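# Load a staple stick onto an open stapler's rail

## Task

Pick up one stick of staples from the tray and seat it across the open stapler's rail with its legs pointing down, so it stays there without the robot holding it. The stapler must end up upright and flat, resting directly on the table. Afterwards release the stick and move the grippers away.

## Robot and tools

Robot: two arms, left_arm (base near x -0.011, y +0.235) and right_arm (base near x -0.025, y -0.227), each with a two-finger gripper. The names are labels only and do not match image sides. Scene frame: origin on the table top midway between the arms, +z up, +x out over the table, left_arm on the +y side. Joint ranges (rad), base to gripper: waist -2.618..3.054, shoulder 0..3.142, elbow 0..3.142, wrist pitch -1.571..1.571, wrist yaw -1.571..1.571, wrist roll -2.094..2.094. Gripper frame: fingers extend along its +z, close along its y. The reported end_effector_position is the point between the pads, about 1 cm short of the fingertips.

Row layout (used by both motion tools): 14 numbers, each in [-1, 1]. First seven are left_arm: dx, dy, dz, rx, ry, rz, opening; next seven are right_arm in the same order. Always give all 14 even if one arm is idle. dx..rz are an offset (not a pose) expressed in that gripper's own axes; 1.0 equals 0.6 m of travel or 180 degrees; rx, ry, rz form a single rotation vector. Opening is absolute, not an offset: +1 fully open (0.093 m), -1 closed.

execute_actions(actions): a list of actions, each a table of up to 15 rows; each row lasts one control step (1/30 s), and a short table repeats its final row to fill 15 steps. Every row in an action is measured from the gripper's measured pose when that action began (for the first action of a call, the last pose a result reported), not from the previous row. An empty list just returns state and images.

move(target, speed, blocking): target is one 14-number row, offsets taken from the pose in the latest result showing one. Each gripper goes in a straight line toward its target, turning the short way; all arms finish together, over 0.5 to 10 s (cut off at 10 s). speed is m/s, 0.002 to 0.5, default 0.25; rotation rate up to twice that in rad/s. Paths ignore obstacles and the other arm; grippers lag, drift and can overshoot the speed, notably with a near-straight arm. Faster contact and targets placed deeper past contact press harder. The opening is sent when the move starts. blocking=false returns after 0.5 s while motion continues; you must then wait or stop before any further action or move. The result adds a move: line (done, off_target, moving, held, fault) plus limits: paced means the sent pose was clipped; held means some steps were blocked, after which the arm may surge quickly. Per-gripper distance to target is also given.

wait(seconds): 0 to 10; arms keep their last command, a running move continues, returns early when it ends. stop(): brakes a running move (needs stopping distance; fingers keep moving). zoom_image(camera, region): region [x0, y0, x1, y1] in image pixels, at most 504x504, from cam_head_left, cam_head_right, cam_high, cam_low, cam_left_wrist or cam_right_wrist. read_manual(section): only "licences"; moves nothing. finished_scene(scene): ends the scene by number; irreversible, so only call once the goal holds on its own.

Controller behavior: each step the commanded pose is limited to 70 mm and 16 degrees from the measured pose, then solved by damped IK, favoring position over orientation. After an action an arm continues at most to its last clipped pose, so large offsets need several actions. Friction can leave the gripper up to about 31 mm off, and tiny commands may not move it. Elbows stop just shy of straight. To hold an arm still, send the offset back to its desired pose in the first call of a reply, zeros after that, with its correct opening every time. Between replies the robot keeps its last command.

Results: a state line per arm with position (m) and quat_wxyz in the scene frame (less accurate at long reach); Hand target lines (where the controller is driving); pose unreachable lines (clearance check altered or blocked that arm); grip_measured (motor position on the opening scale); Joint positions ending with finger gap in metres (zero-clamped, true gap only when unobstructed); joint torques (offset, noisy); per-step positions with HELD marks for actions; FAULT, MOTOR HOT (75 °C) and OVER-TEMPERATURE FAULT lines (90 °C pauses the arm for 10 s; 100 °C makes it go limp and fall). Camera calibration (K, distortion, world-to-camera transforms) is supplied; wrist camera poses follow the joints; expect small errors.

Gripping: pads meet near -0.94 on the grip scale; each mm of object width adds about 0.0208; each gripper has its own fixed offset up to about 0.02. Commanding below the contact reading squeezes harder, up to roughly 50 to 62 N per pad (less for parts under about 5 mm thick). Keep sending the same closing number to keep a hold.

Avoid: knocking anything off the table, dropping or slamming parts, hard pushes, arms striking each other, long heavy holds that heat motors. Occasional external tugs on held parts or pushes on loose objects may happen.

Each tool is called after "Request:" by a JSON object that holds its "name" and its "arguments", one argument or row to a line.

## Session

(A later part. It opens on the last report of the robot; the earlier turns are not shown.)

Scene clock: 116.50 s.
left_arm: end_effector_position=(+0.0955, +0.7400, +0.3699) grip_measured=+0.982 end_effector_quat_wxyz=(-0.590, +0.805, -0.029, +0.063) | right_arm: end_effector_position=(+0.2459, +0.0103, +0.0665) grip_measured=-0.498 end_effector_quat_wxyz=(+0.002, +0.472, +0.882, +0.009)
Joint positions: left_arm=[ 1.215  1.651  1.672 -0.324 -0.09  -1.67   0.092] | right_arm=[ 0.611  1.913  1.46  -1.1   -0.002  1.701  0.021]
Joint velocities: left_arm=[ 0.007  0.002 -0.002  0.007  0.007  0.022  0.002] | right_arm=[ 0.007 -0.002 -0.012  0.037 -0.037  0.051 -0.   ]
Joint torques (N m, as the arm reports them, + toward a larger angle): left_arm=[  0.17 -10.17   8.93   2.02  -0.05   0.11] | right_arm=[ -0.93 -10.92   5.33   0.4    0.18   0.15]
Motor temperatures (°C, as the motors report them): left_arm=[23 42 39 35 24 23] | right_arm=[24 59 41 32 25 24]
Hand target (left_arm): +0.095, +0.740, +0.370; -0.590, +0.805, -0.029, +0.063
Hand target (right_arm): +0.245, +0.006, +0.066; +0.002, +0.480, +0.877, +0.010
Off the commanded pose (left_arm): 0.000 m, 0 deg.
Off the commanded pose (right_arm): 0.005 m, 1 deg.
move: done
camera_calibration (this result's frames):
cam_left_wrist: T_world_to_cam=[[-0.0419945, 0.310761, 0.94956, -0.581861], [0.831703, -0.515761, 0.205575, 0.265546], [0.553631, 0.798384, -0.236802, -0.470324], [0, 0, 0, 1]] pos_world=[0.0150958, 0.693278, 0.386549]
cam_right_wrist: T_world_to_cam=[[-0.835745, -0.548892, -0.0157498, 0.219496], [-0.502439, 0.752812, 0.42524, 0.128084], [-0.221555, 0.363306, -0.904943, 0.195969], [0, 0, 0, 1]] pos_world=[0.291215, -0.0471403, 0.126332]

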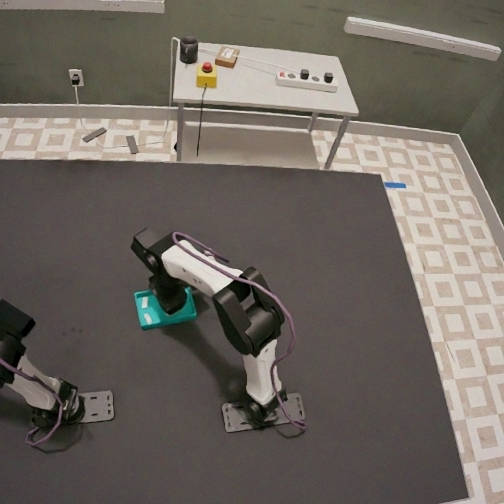

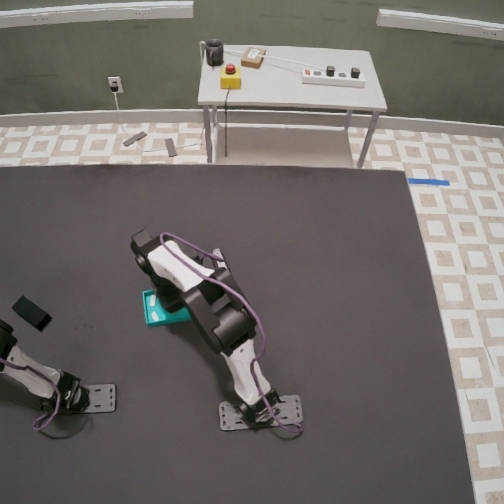

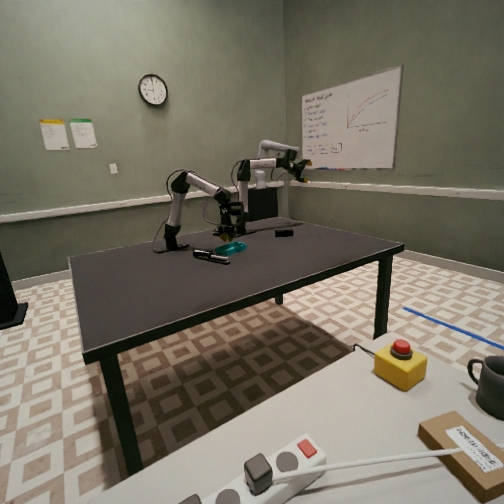

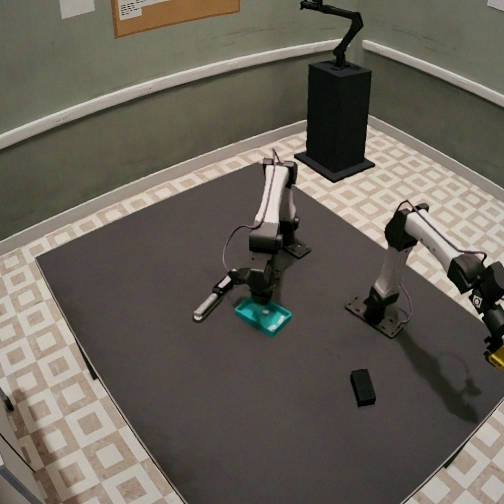

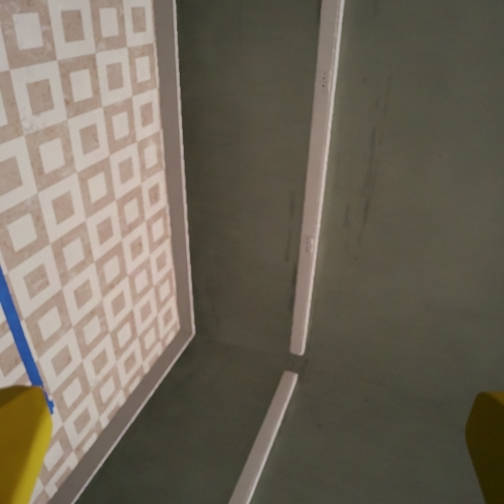

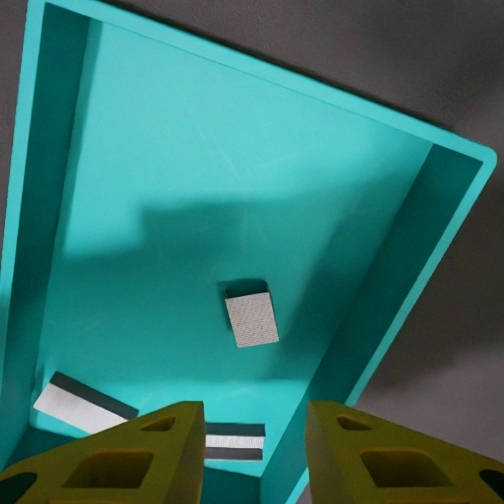

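Request:
{"name": "move", "arguments": {
  "target": [0,0,0,0,0,0,0.98,0.079,0.095,0.02,0,0,-0.312,-1],
  "speed": 0.1
}}

Scene clock: 135.13 s.
left_arm: end_effector_position=(+0.0955, +0.7400, +0.3699) grip_measured=+0.982 end_effector_quat_wxyz=(-0.590, +0.805, -0.029, +0.063) | right_arm: end_effector_position=(+0.2691, +0.0783, +0.0593) grip_measured=-1.000 end_effector_quat_wxyz=(+0.011, +0.011, +1.000, +0.013)
Joint positions: left_arm=[ 1.215  1.651  1.672 -0.324 -0.09  -1.67   0.092] | right_arm=[ 0.696  2.153  1.783 -1.168 -0.002  0.825  0.   ]
Joint velocities: left_arm=[-0.007 -0.037  0.002  0.051  0.037  0.007 -0.   ] | right_arm=[-0.017 -0.002  0.002 -0.095  0.007 -0.037  0.   ]
Joint torques (N m, as the arm reports them, + toward a larger angle): left_arm=[  0.15 -10.09   8.97   2.01  -0.04   0.1 ] | right_arm=[  0.26 -10.43   9.11   0.31   0.18  -0.07]
Motor temperatures (°C, as the motors report them): left_arm=[23 43 40 36 24 23] | right_arm=[24 58 41 32 25 24]
Hand target (left_arm): +0.095, +0.740, +0.370; -0.590, +0.805, -0.029, +0.063
Hand target (right_arm): +0.267, +0.081, +0.056; +0.006, +0.001, +1.000, +0.008
Off the commanded pose (left_arm): 0.000 m, 0 deg.
Off the commanded pose (right_arm): 0.005 m, 1 deg.
move: done
camera_calibration (this result's frames):
cam_left_wrist: T_world_to_cam=[[-0.0419945, 0.310761, 0.94956, -0.581861], [0.831703, -0.515761, 0.205575, 0.265546], [0.553631, 0.798384, -0.236802, -0.470324], [0, 0, 0, 1]] pos_world=[0.0150958, 0.693278, 0.386549]
cam_right_wrist: T_world_to_cam=[[-0.0284328, -0.999288, -0.024781, 0.0947179], [-0.915574, 0.0160861, 0.401828, 0.261865], [-0.401143, 0.034114, -0.91538, 0.244632], [0, 0, 0, 1]] pos_world=[0.340583, 0.0820927, 0.121054]

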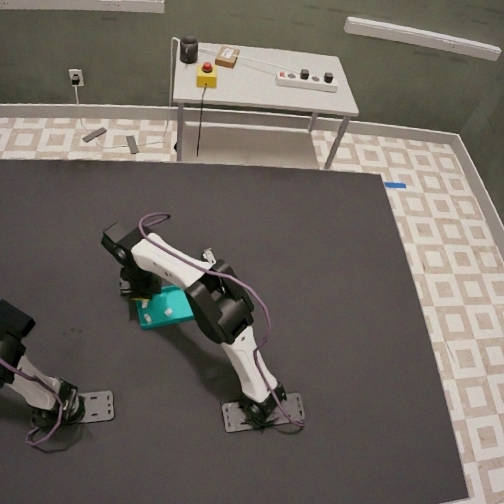

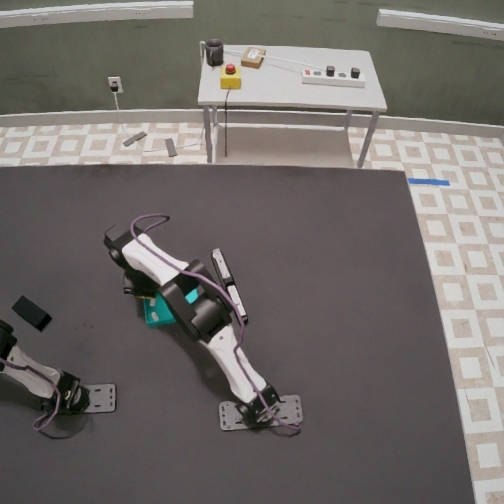

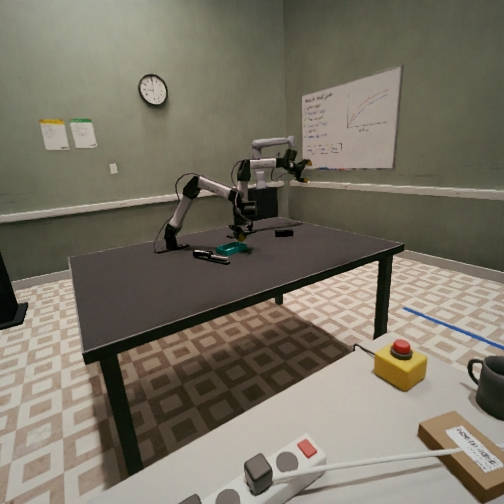

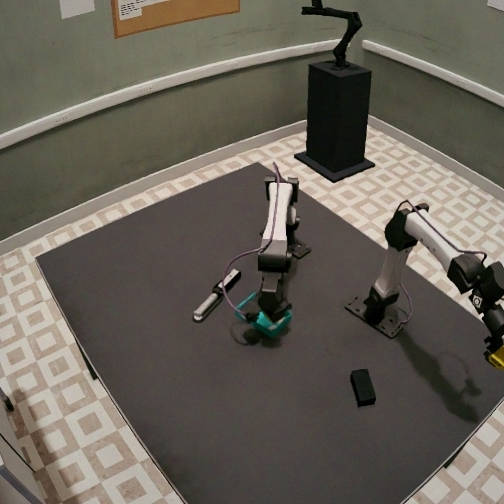

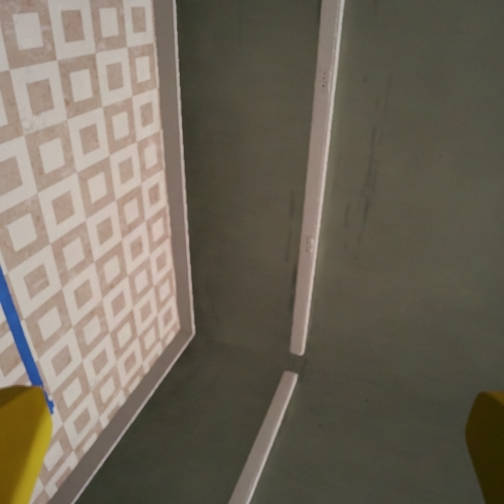

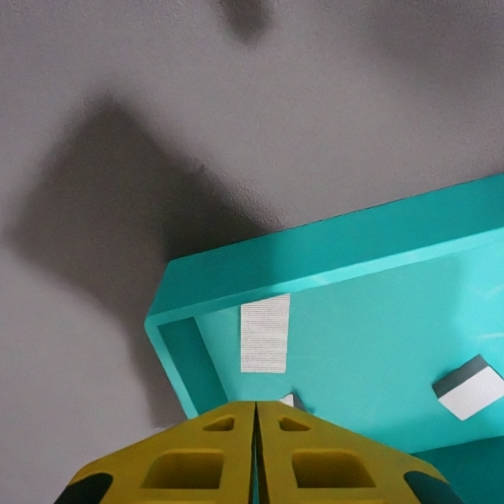

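Request:
{"name": "move", "arguments": {
  "target": [0,0,0,0,0,0,0.98,0.012,0,0.058,0,0,0,-1],
  "speed": 0.03
}}

Scene clock: 143.23 s.
left_arm: end_effector_position=(+0.0955, +0.7400, +0.3699) grip_measured=+0.982 end_effector_quat_wxyz=(-0.590, +0.805, -0.029, +0.063) | right_arm: end_effector_position=(+0.2676, +0.0795, +0.0359) grip_measured=-1.000 end_effector_quat_wxyz=(+0.016, +0.010, +1.000, +0.019)
Joint positions: left_arm=[ 1.215  1.651  1.672 -0.324 -0.09  -1.67   0.092] | right_arm=[ 0.7    2.153  1.688 -1.057 -0.002  0.828  0.   ]
Joint velocities: left_arm=[-0.017 -0.007  0.007 -0.022  0.066 -0.007 -0.001] | right_arm=[ 0.002 -0.017 -0.002 -0.022  0.051  0.022  0.   ]
Joint torques (N m, as the arm reports them, + toward a larger angle): left_arm=[  0.15 -10.14   8.97   2.02  -0.04   0.13] | right_arm=[  0.28 -10.92   5.12   0.56   0.17   0.15]
Motor temperatures (°C, as the motors report them): left_arm=[23 43 40 36 24 23] | right_arm=[24 58 42 32 25 24]
Hand target (left_arm): +0.095, +0.740, +0.370; -0.590, +0.805, -0.029, +0.063
Hand target (right_arm): +0.263, +0.079, +0.025; +0.010, +0.011, +1.000, +0.013
Off the commanded pose (left_arm): 0.000 m, 0 deg.
Off the commanded pose (right_arm): 0.013 m, 1 deg.
move: off_target (right_arm)
camera_calibration (this result's frames):
cam_left_wrist: T_world_to_cam=[[-0.0419945, 0.310761, 0.94956, -0.581861], [0.831703, -0.515761, 0.205575, 0.265546], [0.553631, 0.798384, -0.236802, -0.470324], [0, 0, 0, 1]] pos_world=[0.0150958, 0.693278, 0.386549]
cam_right_wrist: T_world_to_cam=[[-0.02732, -0.998941, -0.0370163, 0.0953766], [-0.920045, 0.0106487, 0.391668, 0.271817], [-0.390859, 0.044757, -0.919362, 0.21908], [0, 0, 0, 1]] pos_world=[0.338319, 0.0825757, 0.098482]

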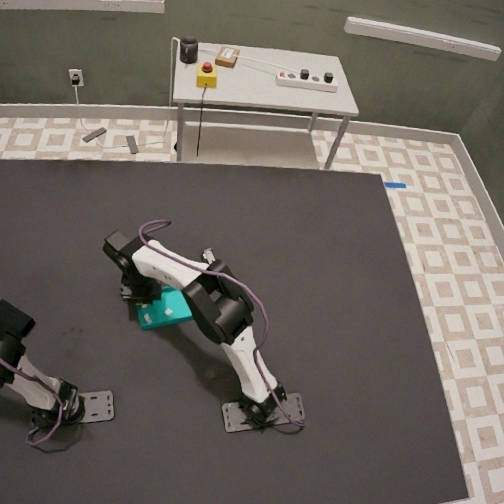

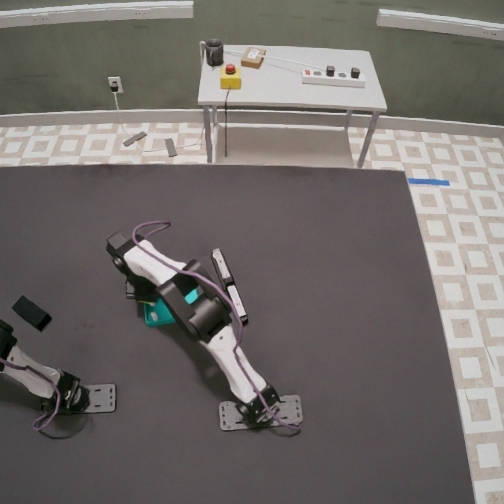

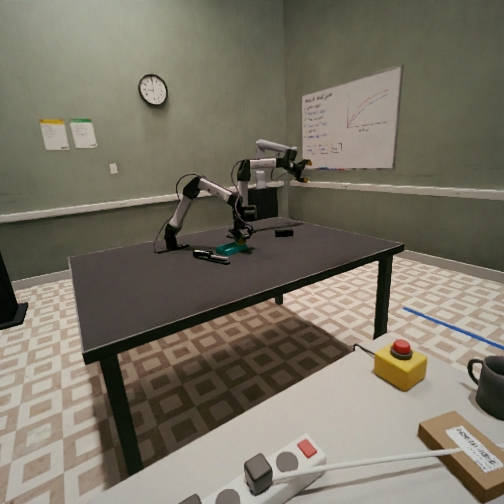

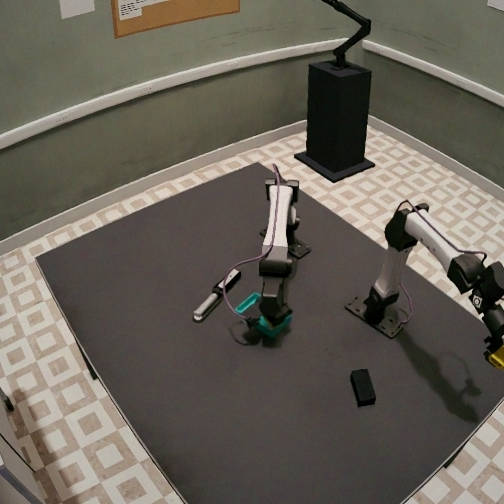

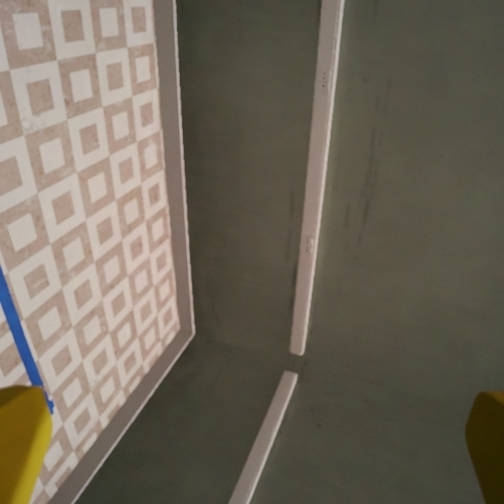

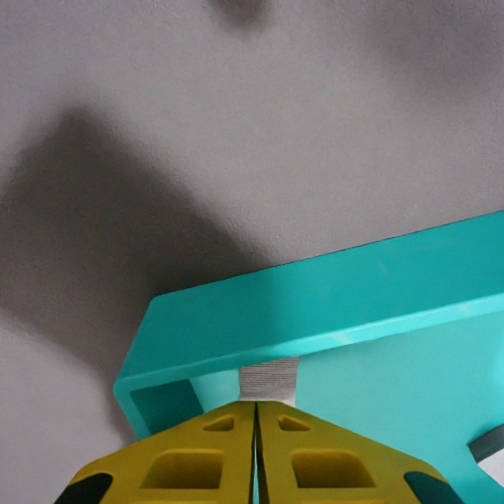

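Request:
{"name": "execute_actions", "arguments": {
  "actions": [
    [[0,0,0,0,0,0,0.98,0.006,-0.01,0.03,0,0,0,-1]],
    [[0,0,0,0,0,0,0.98,0,0,0,0,0,0,-1]]
  ]
}}

Scene clock: 149.20 s.
left_arm: end_effector_position=(+0.0955, +0.7400, +0.3699) grip_measured=+0.982 end_effector_quat_wxyz=(-0.590, +0.805, -0.029, +0.063) | right_arm: end_effector_position=(+0.2678, +0.0792, +0.0347) grip_measured=-1.000 end_effector_quat_wxyz=(+0.025, +0.011, +0.999, +0.029)
Joint positions: left_arm=[ 1.215  1.651  1.672 -0.324 -0.09  -1.67   0.092] | right_arm=[ 0.7    2.129  1.645 -1.011 -0.002  0.828  0.   ]
Joint velocities: left_arm=[-0.007 -0.002 -0.012 -0.066 -0.007 -0.022  0.   ] | right_arm=[ 0.002  0.002 -0.012  0.022 -0.022 -0.022  0.   ]
Joint torques (N m, as the arm reports them, + toward a larger angle): left_arm=[  0.12 -10.18   8.96   2.    -0.05   0.1 ] | right_arm=[ -0.29 -11.76   7.38   0.55   0.16   0.04]
Motor temperatures (°C, as the motors report them): left_arm=[23 43 40 37 24 23] | right_arm=[24 58 42 32 25 24]
Hand target (left_arm): +0.095, +0.740, +0.370; -0.590, +0.805, -0.029, +0.063
Hand target (right_arm): +0.268, +0.079, +0.034; +0.024, +0.011, +0.999, +0.028
Off the commanded pose (left_arm): 0.000 m, 0 deg.
Off the commanded pose (right_arm): 0.001 m, 0 deg.
Step readings (end_effector_position; steps 1 to 15: 1st action; 16 to 30: 2nd action):
0: left_arm (+0.0955, +0.7400, +0.3699) | right_arm (+0.2676, +0.0795, +0.0359)
1: left_arm (+0.0955, +0.7400, +0.3699) | right_arm (+0.2675, +0.0795, +0.0346)
2: left_arm (+0.0955, +0.7400, +0.3699) | right_arm (+0.2674, +0.0793, +0.0341)
4: left_arm (+0.0955, +0.7400, +0.3699) | right_arm (+0.2675, +0.0790, +0.0338)
8: left_arm (+0.0955, +0.7400, +0.3699) | right_arm (+0.2677, +0.0792, +0.0338)
15: left_arm (+0.0955, +0.7400, +0.3699) | right_arm (+0.2677, +0.0792, +0.0338)
16: left_arm (+0.0955, +0.7400, +0.3699) | right_arm (+0.2678, +0.0793, +0.0344)
17: left_arm (+0.0955, +0.7400, +0.3699) | right_arm (+0.2678, +0.0792, +0.0347)
19: left_arm (+0.0955, +0.7400, +0.3699) | right_arm (+0.2678, +0.0792, +0.0347)
23: left_arm (+0.0955, +0.7400, +0.3699) | right_arm (+0.2678, +0.0792, +0.0347)
30: end_effector_position above
camera_calibration (this result's frames):
cam_left_wrist: T_world_to_cam=[[-0.0419945, 0.310761, 0.94956, -0.581861], [0.831703, -0.515761, 0.205575, 0.265546], [0.553631, 0.798384, -0.236802, -0.470324], [0, 0, 0, 1]] pos_world=[0.0150958, 0.693278, 0.386549]
cam_right_wrist: T_world_to_cam=[[-0.0272456, -0.998047, -0.0562186, 0.0956519], [-0.926918, 0.00416696, 0.375242, 0.275375], [-0.374275, 0.0623337, -0.92522, 0.212475], [0, 0, 0, 1]] pos_world=[0.33738, 0.0810733, 0.0986312]

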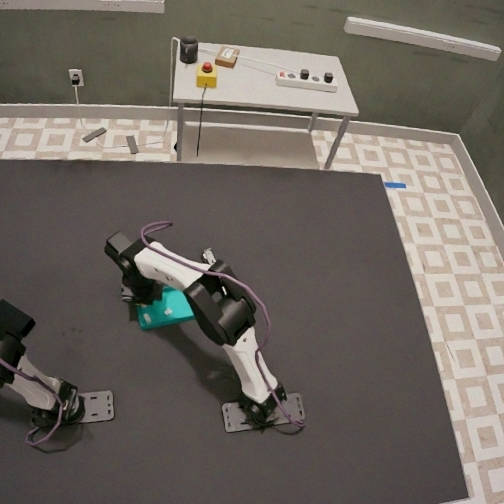

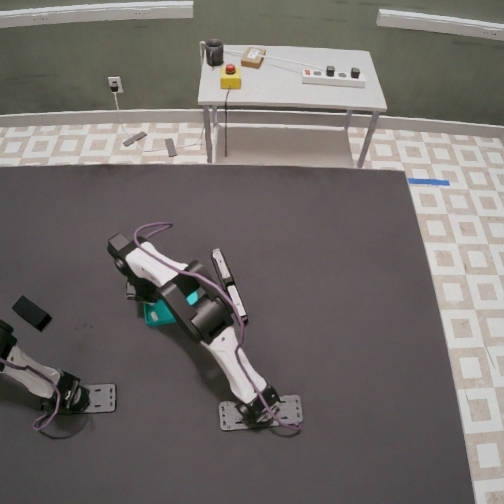

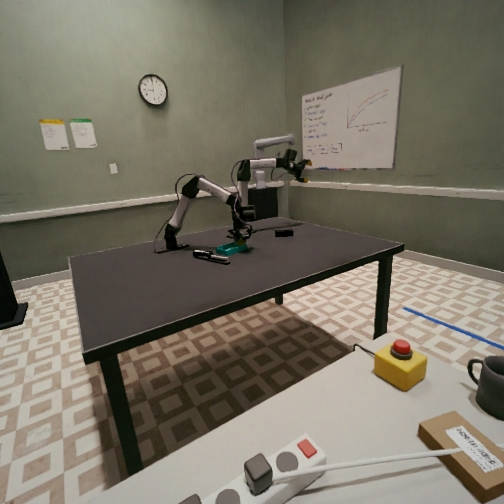

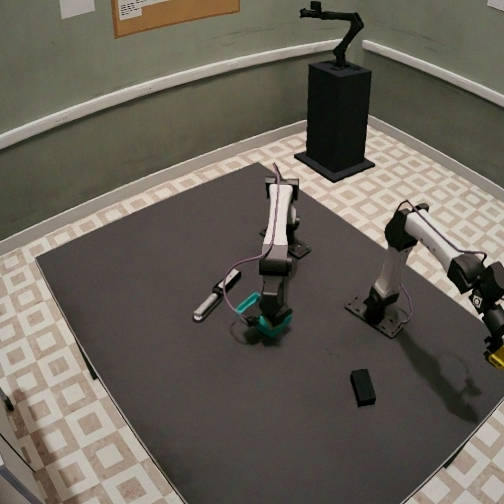

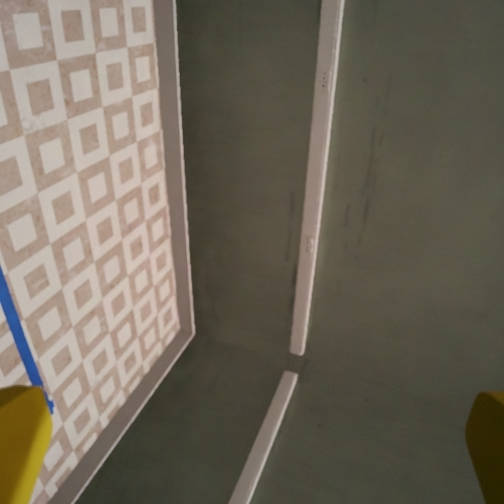

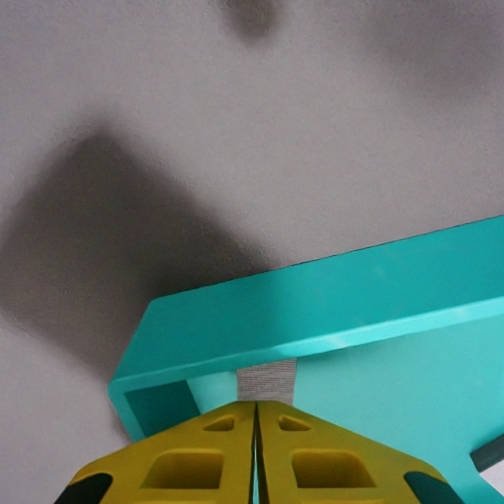

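Request:
{"name": "execute_actions", "arguments": {
  "actions": [
    [[0,0,0,0,0,0,0.98,0,-0.035,0.012,0,0,0,-1]],
    [[0,0,0,0,0,0,0.98,0,-0.03,0.012,0,0,0,-1]]
  ]
}}

Scene clock: 159.30 s.
left_arm: end_effector_position=(+0.0955, +0.7400, +0.3699) grip_measured=+0.982 end_effector_quat_wxyz=(-0.590, +0.805, -0.029, +0.063) | right_arm: end_effector_position=(+0.2697, +0.0472, +0.0224) grip_measured=-1.000 end_effector_quat_wxyz=(+0.024, +0.017, +0.999, +0.027)
Joint positions: left_arm=[ 1.215  1.651  1.672 -0.324 -0.09  -1.67   0.092] | right_arm=[ 0.639  2.067  1.497 -0.928 -0.006  0.781  0.   ]
Joint velocities: left_arm=[ 0.002  0.012 -0.002 -0.066 -0.051 -0.037  0.   ] | right_arm=[-0.002 -0.002  0.007 -0.081 -0.037  0.007  0.   ]
Joint torques (N m, as the arm reports them, + toward a larger angle): left_arm=[  0.12 -10.13   9.01   2.01  -0.03   0.1 ] | right_arm=[ -0.71 -11.64   5.11   0.63   0.16  -0.07]
Motor temperatures (°C, as the motors report them): left_arm=[23 43 40 37 24 23] | right_arm=[24 59 42 31 25 24]
Hand target (left_arm): +0.095, +0.740, +0.370; -0.590, +0.805, -0.029, +0.063
Hand target (right_arm): +0.268, +0.043, +0.019; +0.024, +0.015, +0.999, +0.026
Off the commanded pose (left_arm): 0.000 m, 0 deg.
Off the commanded pose (right_arm): 0.006 m, 0 deg.
Step readings (end_effector_position; steps 1 to 15: 1st action; 16 to 30: 2nd action):
0: left_arm (+0.0955, +0.7400, +0.3699) | right_arm (+0.2678, +0.0792, +0.0347)
1: left_arm (+0.0955, +0.7400, +0.3699) | right_arm (+0.2682, +0.0783, +0.0342)
2: left_arm (+0.0955, +0.7400, +0.3699) | right_arm (+0.2674, +0.0750, +0.0334)
4: left_arm (+0.0955, +0.7400, +0.3699) | right_arm (+0.2652, +0.0657, +0.0307)
8: left_arm (+0.0955, +0.7400, +0.3699) | right_arm (+0.2664, +0.0583, +0.0268)
15: left_arm (+0.0955, +0.7400, +0.3699) | right_arm (+0.2685, +0.0604, +0.0270)
16: left_arm (+0.0955, +0.7400, +0.3699) | right_arm (+0.2691, +0.0599, +0.0262)
17: left_arm (+0.0955, +0.7400, +0.3699) | right_arm (+0.2683, +0.0572, +0.0247)
19: left_arm (+0.0955, +0.7400, +0.3699) | right_arm (+0.2664, +0.0502, +0.0221)
23: left_arm (+0.0955, +0.7400, +0.3699) | right_arm (+0.2695, +0.0470, +0.0225)
30: end_effector_position above
camera_calibration (this result's frames):
cam_left_wrist: T_world_to_cam=[[-0.0419945, 0.310761, 0.94956, -0.581861], [0.831703, -0.515761, 0.205575, 0.265546], [0.553631, 0.798384, -0.236802, -0.470324], [0, 0, 0, 1]] pos_world=[0.0150958, 0.693278, 0.386549]
cam_right_wrist: T_world_to_cam=[[-0.0401599, -0.997714, -0.0543592, 0.0664107], [-0.925944, 0.0167148, 0.377292, 0.28101], [-0.37552, 0.0654856, -0.924498, 0.203921], [0, 0, 0, 1]] pos_world=[0.339443, 0.048208, 0.0861118]

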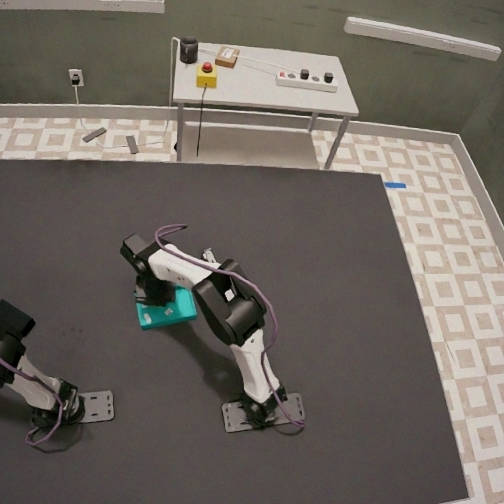

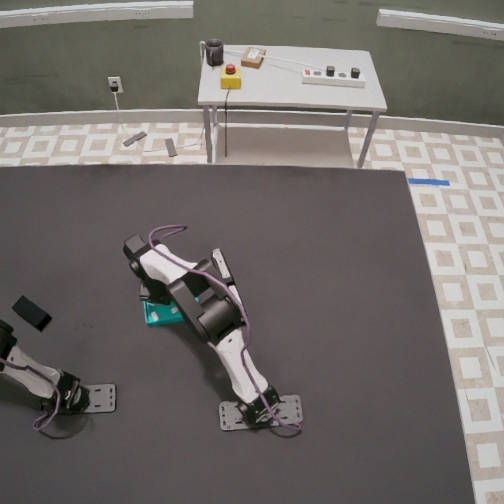

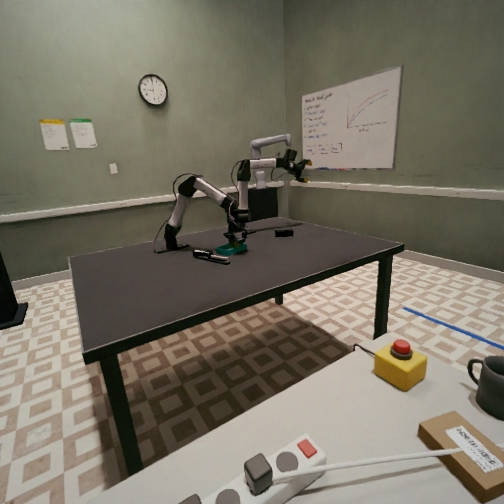

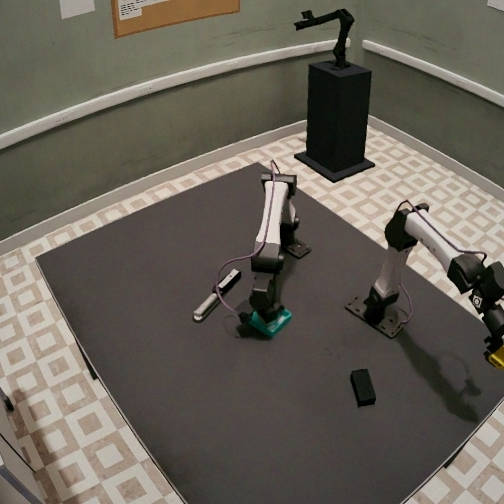

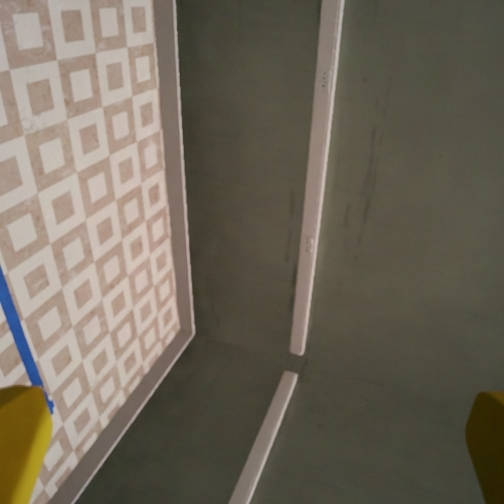

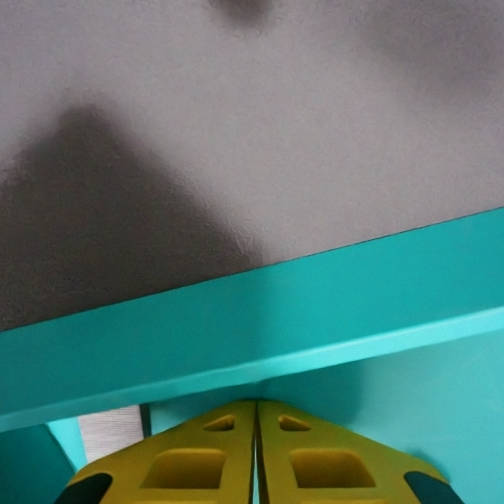

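Request:
{"name": "execute_actions", "arguments": {
  "actions": [
    [[0,0,0,0,0,0,0.98,0.004,0,-0.032,0,0,0,-1]],
    [[0,0,0,0,0,0,0.98,0.004,0.058,0,0,0,0,-1]],
    [[0,0,0,0,0,0,0.98,0,0,0,0,0,0,-1]]
  ]
}}

Scene clock: 171.60 s.
left_arm: end_effector_position=(+0.0955, +0.7400, +0.3699) grip_measured=+0.982 end_effector_quat_wxyz=(-0.590, +0.805, -0.029, +0.063) | right_arm: end_effector_position=(+0.2623, +0.0791, +0.0394) grip_measured=-1.000 end_effector_quat_wxyz=(+0.025, +0.009, +0.999, +0.030)
Joint positions: left_arm=[ 1.215  1.651  1.672 -0.324 -0.09  -1.67   0.092] | right_arm=[ 0.708  2.107  1.63  -1.014 -0.004  0.833  0.   ]
Joint velocities: left_arm=[-0.002 -0.022 -0.007 -0.022 -0.007  0.007 -0.   ] | right_arm=[-0.022 -0.012 -0.002 -0.022 -0.051 -0.022  0.   ]
Joint torques (N m, as the arm reports them, + toward a larger angle): left_arm=[  0.15 -10.08   8.95   2.02  -0.04   0.11] | right_arm=[ -0.36 -11.76   7.45   0.51   0.16   0.06]
Motor temperatures (°C, as the motors report them): left_arm=[23 43 40 38 24 23] | right_arm=[24 60 41 31 25 24]
Hand target (left_arm): +0.095, +0.740, +0.370; -0.590, +0.805, -0.029, +0.063
Hand target (right_arm): +0.262, +0.079, +0.039; +0.025, +0.009, +0.999, +0.030
Off the commanded pose (left_arm): 0.000 m, 0 deg.
Off the commanded pose (right_arm): 0.000 m, 0 deg.
Step readings (end_effector_position; steps 1 to 15: 1st action; 16 to 30: 2nd action; 31 to 45: 3rd action):
0: left_arm (+0.0955, +0.7400, +0.3699) | right_arm (+0.2697, +0.0472, +0.0224)
1: left_arm (+0.0955, +0.7400, +0.3699) | right_arm (+0.2692, +0.0467, +0.0232)
2: left_arm (+0.0955, +0.7400, +0.3699) | right_arm (+0.2682, +0.0457, +0.0245)
4: left_arm (+0.0955, +0.7400, +0.3699) | right_arm (+0.2666, +0.0443, +0.0283)
8: left_arm (+0.0955, +0.7400, +0.3699) | right_arm (+0.2665, +0.0442, +0.0338)
15: left_arm (+0.0955, +0.7400, +0.3699) | right_arm (+0.2655, +0.0433, +0.0340)
16: left_arm (+0.0955, +0.7400, +0.3699) | right_arm (+0.2648, +0.0450, +0.0350)
17: left_arm (+0.0955, +0.7400, +0.3699) | right_arm (+0.2661, +0.0509, +0.0363)
19: left_arm (+0.0955, +0.7400, +0.3699) | right_arm (+0.2675, +0.0673, +0.0385)
23: left_arm (+0.0955, +0.7400, +0.3699) | right_arm (+0.2637, +0.0808, +0.0400)
30: left_arm (+0.0955, +0.7400, +0.3699) | right_arm (+0.2624, +0.0792, +0.0394)
31: left_arm (+0.0955, +0.7400, +0.3699) | right_arm (+0.2623, +0.0791, +0.0394)
32: left_arm (+0.0955, +0.7400, +0.3699) | right_arm (+0.2623, +0.0791, +0.0394)
34: left_arm (+0.0955, +0.7400, +0.3699) | right_arm (+0.2623, +0.0791, +0.0394)
38: left_arm (+0.0955, +0.7400, +0.3699) | right_arm (+0.2623, +0.0791, +0.0394)
45: end_effector_position above
camera_calibration (this result's frames):
cam_left_wrist: T_world_to_cam=[[-0.0419945, 0.310761, 0.94956, -0.581861], [0.831703, -0.515761, 0.205575, 0.265546], [0.553631, 0.798384, -0.236802, -0.470324], [0, 0, 0, 1]] pos_world=[0.0150958, 0.693278, 0.386549]
cam_right_wrist: T_world_to_cam=[[-0.023632, -0.997919, -0.0599963, 0.0948114], [-0.927086, -0.000581718, 0.374847, 0.268994], [-0.374102, 0.0644801, -0.925143, 0.214561], [0, 0, 0, 1]] pos_world=[0.331889, 0.0809357, 0.103356]

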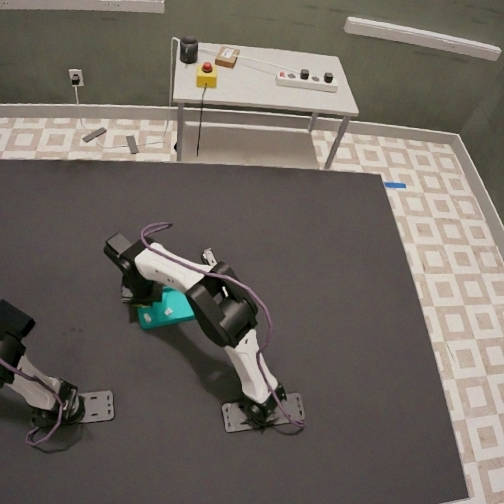

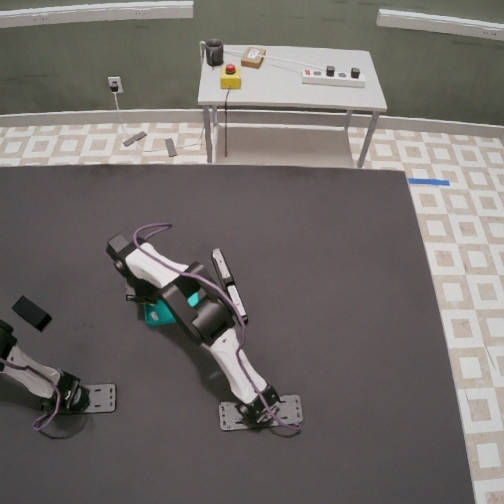

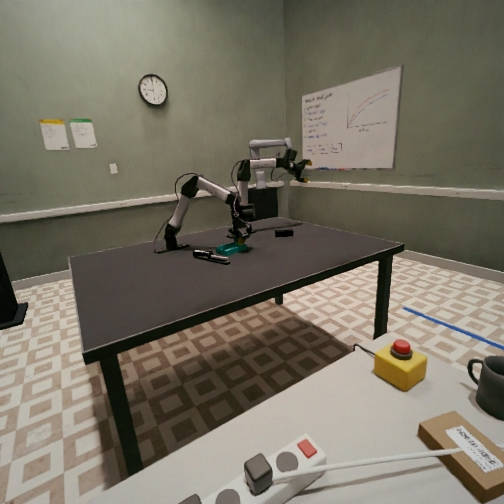

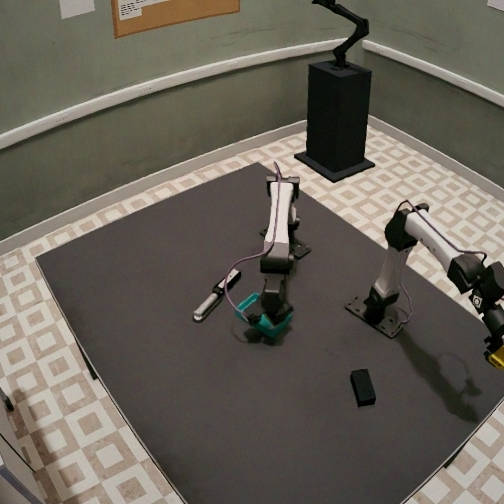

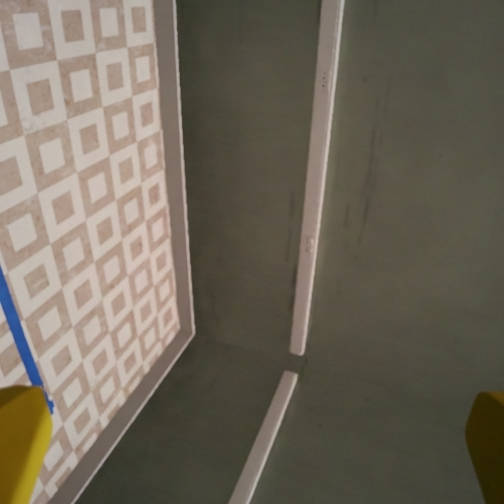

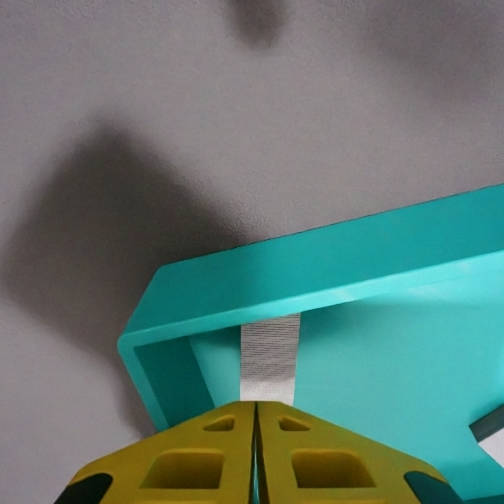

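Request:
{"name": "execute_actions", "arguments": {
  "actions": [
    [[0,0,0,0,0,0,0.98,0,-0.024,0,0.03,0,0,-1]],
    [[0,0,0,0,0,0,0.98,0,0,0,0,0,0,-1]],
    [[0,0,0,0,0,0,0.98,0.004,0,0.03,0,0,0,-1]],
    [[0,0,0,0,0,0,0.98,0,0,0,0,0,0,-1]]
  ]
}}

Scene clock: 182.33 s.
left_arm: end_effector_position=(+0.0955, +0.7400, +0.3699) grip_measured=+0.982 end_effector_quat_wxyz=(-0.590, +0.805, -0.029, +0.063) | right_arm: end_effector_position=(+0.2623, +0.0673, +0.0346) grip_measured=-1.000 end_effector_quat_wxyz=(+0.032, +0.010, +0.999, +0.002)
Joint positions: left_arm=[ 1.215  1.651  1.672 -0.324 -0.09  -1.67   0.092] | right_arm=[ 0.708  2.109  1.614 -1.029  0.043  0.833  0.   ]
Joint velocities: left_arm=[-0.007 -0.022 -0.012  0.022  0.007 -0.022  0.   ] | right_arm=[ 0.007  0.027 -0.012 -0.095 -0.037  0.051  0.   ]
Joint torques (N m, as the arm reports them, + toward a larger angle): left_arm=[  0.19 -10.12   8.92   2.02  -0.06   0.1 ] | right_arm=[ -0.47 -11.6    7.52   0.46   0.15   0.03]
Motor temperatures (°C, as the motors report them): left_arm=[23 43 41 38 24 23] | right_arm=[24 60 42 31 25 24]
Hand target (left_arm): +0.095, +0.740, +0.370; -0.590, +0.805, -0.029, +0.063
Hand target (right_arm): +0.262, +0.067, +0.035; +0.032, +0.010, +0.999, +0.002
Off the commanded pose (left_arm): 0.000 m, 0 deg.
Off the commanded pose (right_arm): 0.000 m, 0 deg.
Step readings (end_effector_position; steps 1 to 15: 1st action; 16 to 30: 2nd action; 31 to 45: 3rd action; 46 to 60: 4th action):
0: left_arm (+0.0955, +0.7400, +0.3699) | right_arm (+0.2623, +0.0791, +0.0394)
1: left_arm (+0.0955, +0.7400, +0.3699) | right_arm (+0.2624, +0.0776, +0.0398)
2: left_arm (+0.0955, +0.7400, +0.3699) | right_arm (+0.2622, +0.0754, +0.0403)
4: left_arm (+0.0955, +0.7400, +0.3699) | right_arm (+0.2620, +0.0720, +0.0415)
8: left_arm (+0.0955, +0.7400, +0.3699) | right_arm (+0.2613, +0.0680, +0.0424)
15: left_arm (+0.0955, +0.7400, +0.3699) | right_arm (+0.2603, +0.0652, +0.0423)
16: left_arm (+0.0955, +0.7400, +0.3699) | right_arm (+0.2603, +0.0652, +0.0423)
17: left_arm (+0.0955, +0.7400, +0.3699) | right_arm (+0.2603, +0.0652, +0.0423)
19: left_arm (+0.0955, +0.7400, +0.3699) | right_arm (+0.2603, +0.0652, +0.0423)
23: left_arm (+0.0955, +0.7400, +0.3699) | right_arm (+0.2603, +0.0652, +0.0423)
30: left_arm (+0.0955, +0.7400, +0.3699) | right_arm (+0.2603, +0.0652, +0.0423)
31: left_arm (+0.0955, +0.7400, +0.3699) | right_arm (+0.2605, +0.0655, +0.0411)
32: left_arm (+0.0955, +0.7400, +0.3699) | right_arm (+0.2611, +0.0661, +0.0397)
34: left_arm (+0.0955, +0.7400, +0.3699) | right_arm (+0.2603, +0.0652, +0.0360)
38: left_arm (+0.0955, +0.7400, +0.3699) | right_arm (+0.2604, +0.0654, +0.0345)
45: left_arm (+0.0955, +0.7400, +0.3699) | right_arm (+0.2622, +0.0673, +0.0346)
46: left_arm (+0.0955, +0.7400, +0.3699) | right_arm (+0.2623, +0.0673, +0.0346)
47: left_arm (+0.0955, +0.7400, +0.3699) | right_arm (+0.2623, +0.0673, +0.0346)
49: left_arm (+0.0955, +0.7400, +0.3699) | right_arm (+0.2623, +0.0673, +0.0346)
53: left_arm (+0.0955, +0.7400, +0.3699) | right_arm (+0.2623, +0.0673, +0.0346)
60: end_effector_position above
camera_calibration (this result's frames):
cam_left_wrist: T_world_to_cam=[[-0.0419945, 0.310761, 0.94956, -0.581861], [0.831703, -0.515761, 0.205575, 0.265546], [0.553631, 0.798384, -0.236802, -0.470324], [0, 0, 0, 1]] pos_world=[0.0150958, 0.693278, 0.386549]
cam_right_wrist: T_world_to_cam=[[-0.0262194, -0.999648, -0.00412793, 0.0816548], [-0.931633, 0.0229379, 0.362675, 0.270791], [-0.362453, 0.0133548, -0.931906, 0.211452], [0, 0, 0, 1]] pos_world=[0.33106, 0.0725908, 0.0991811]

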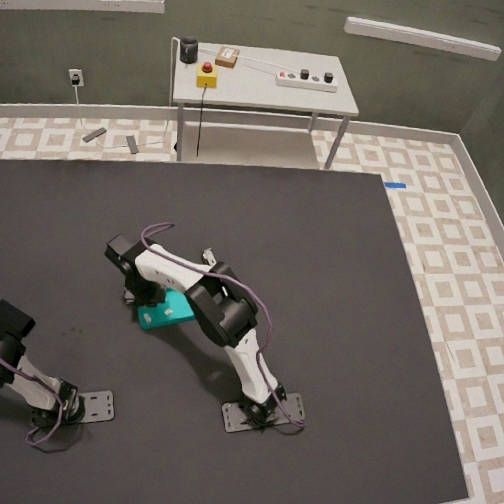

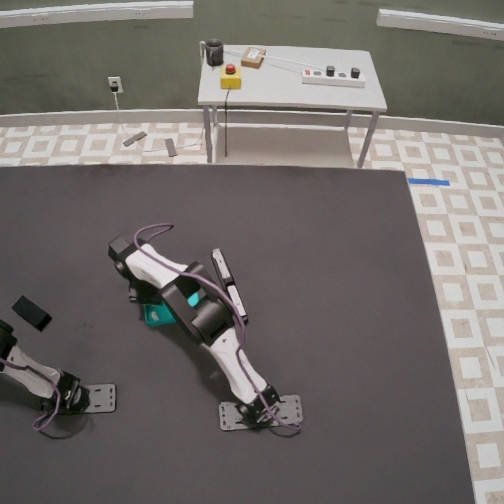

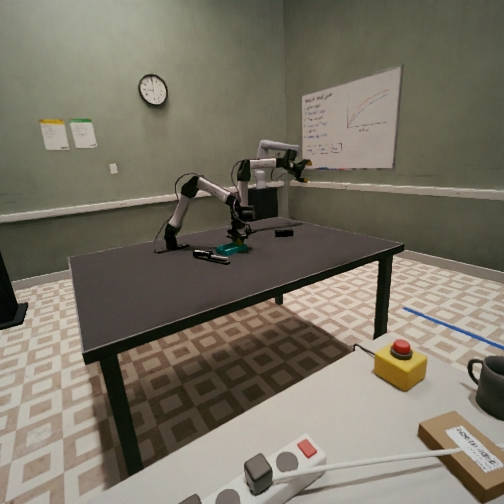

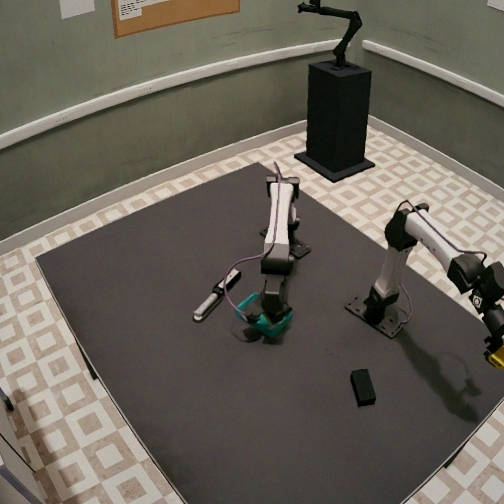

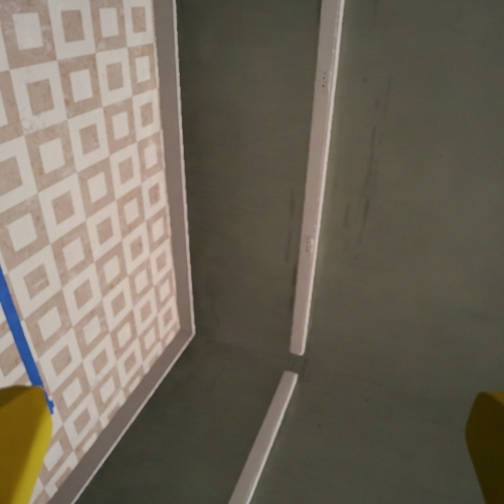

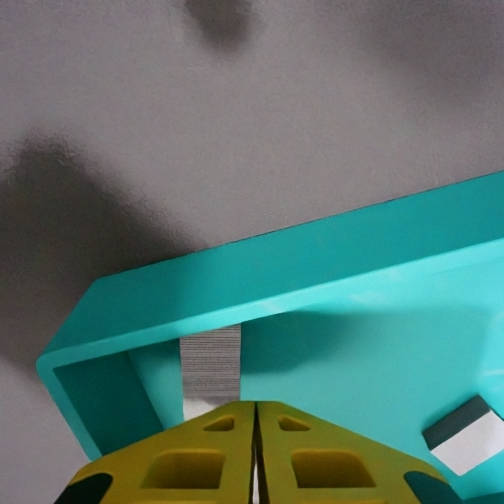

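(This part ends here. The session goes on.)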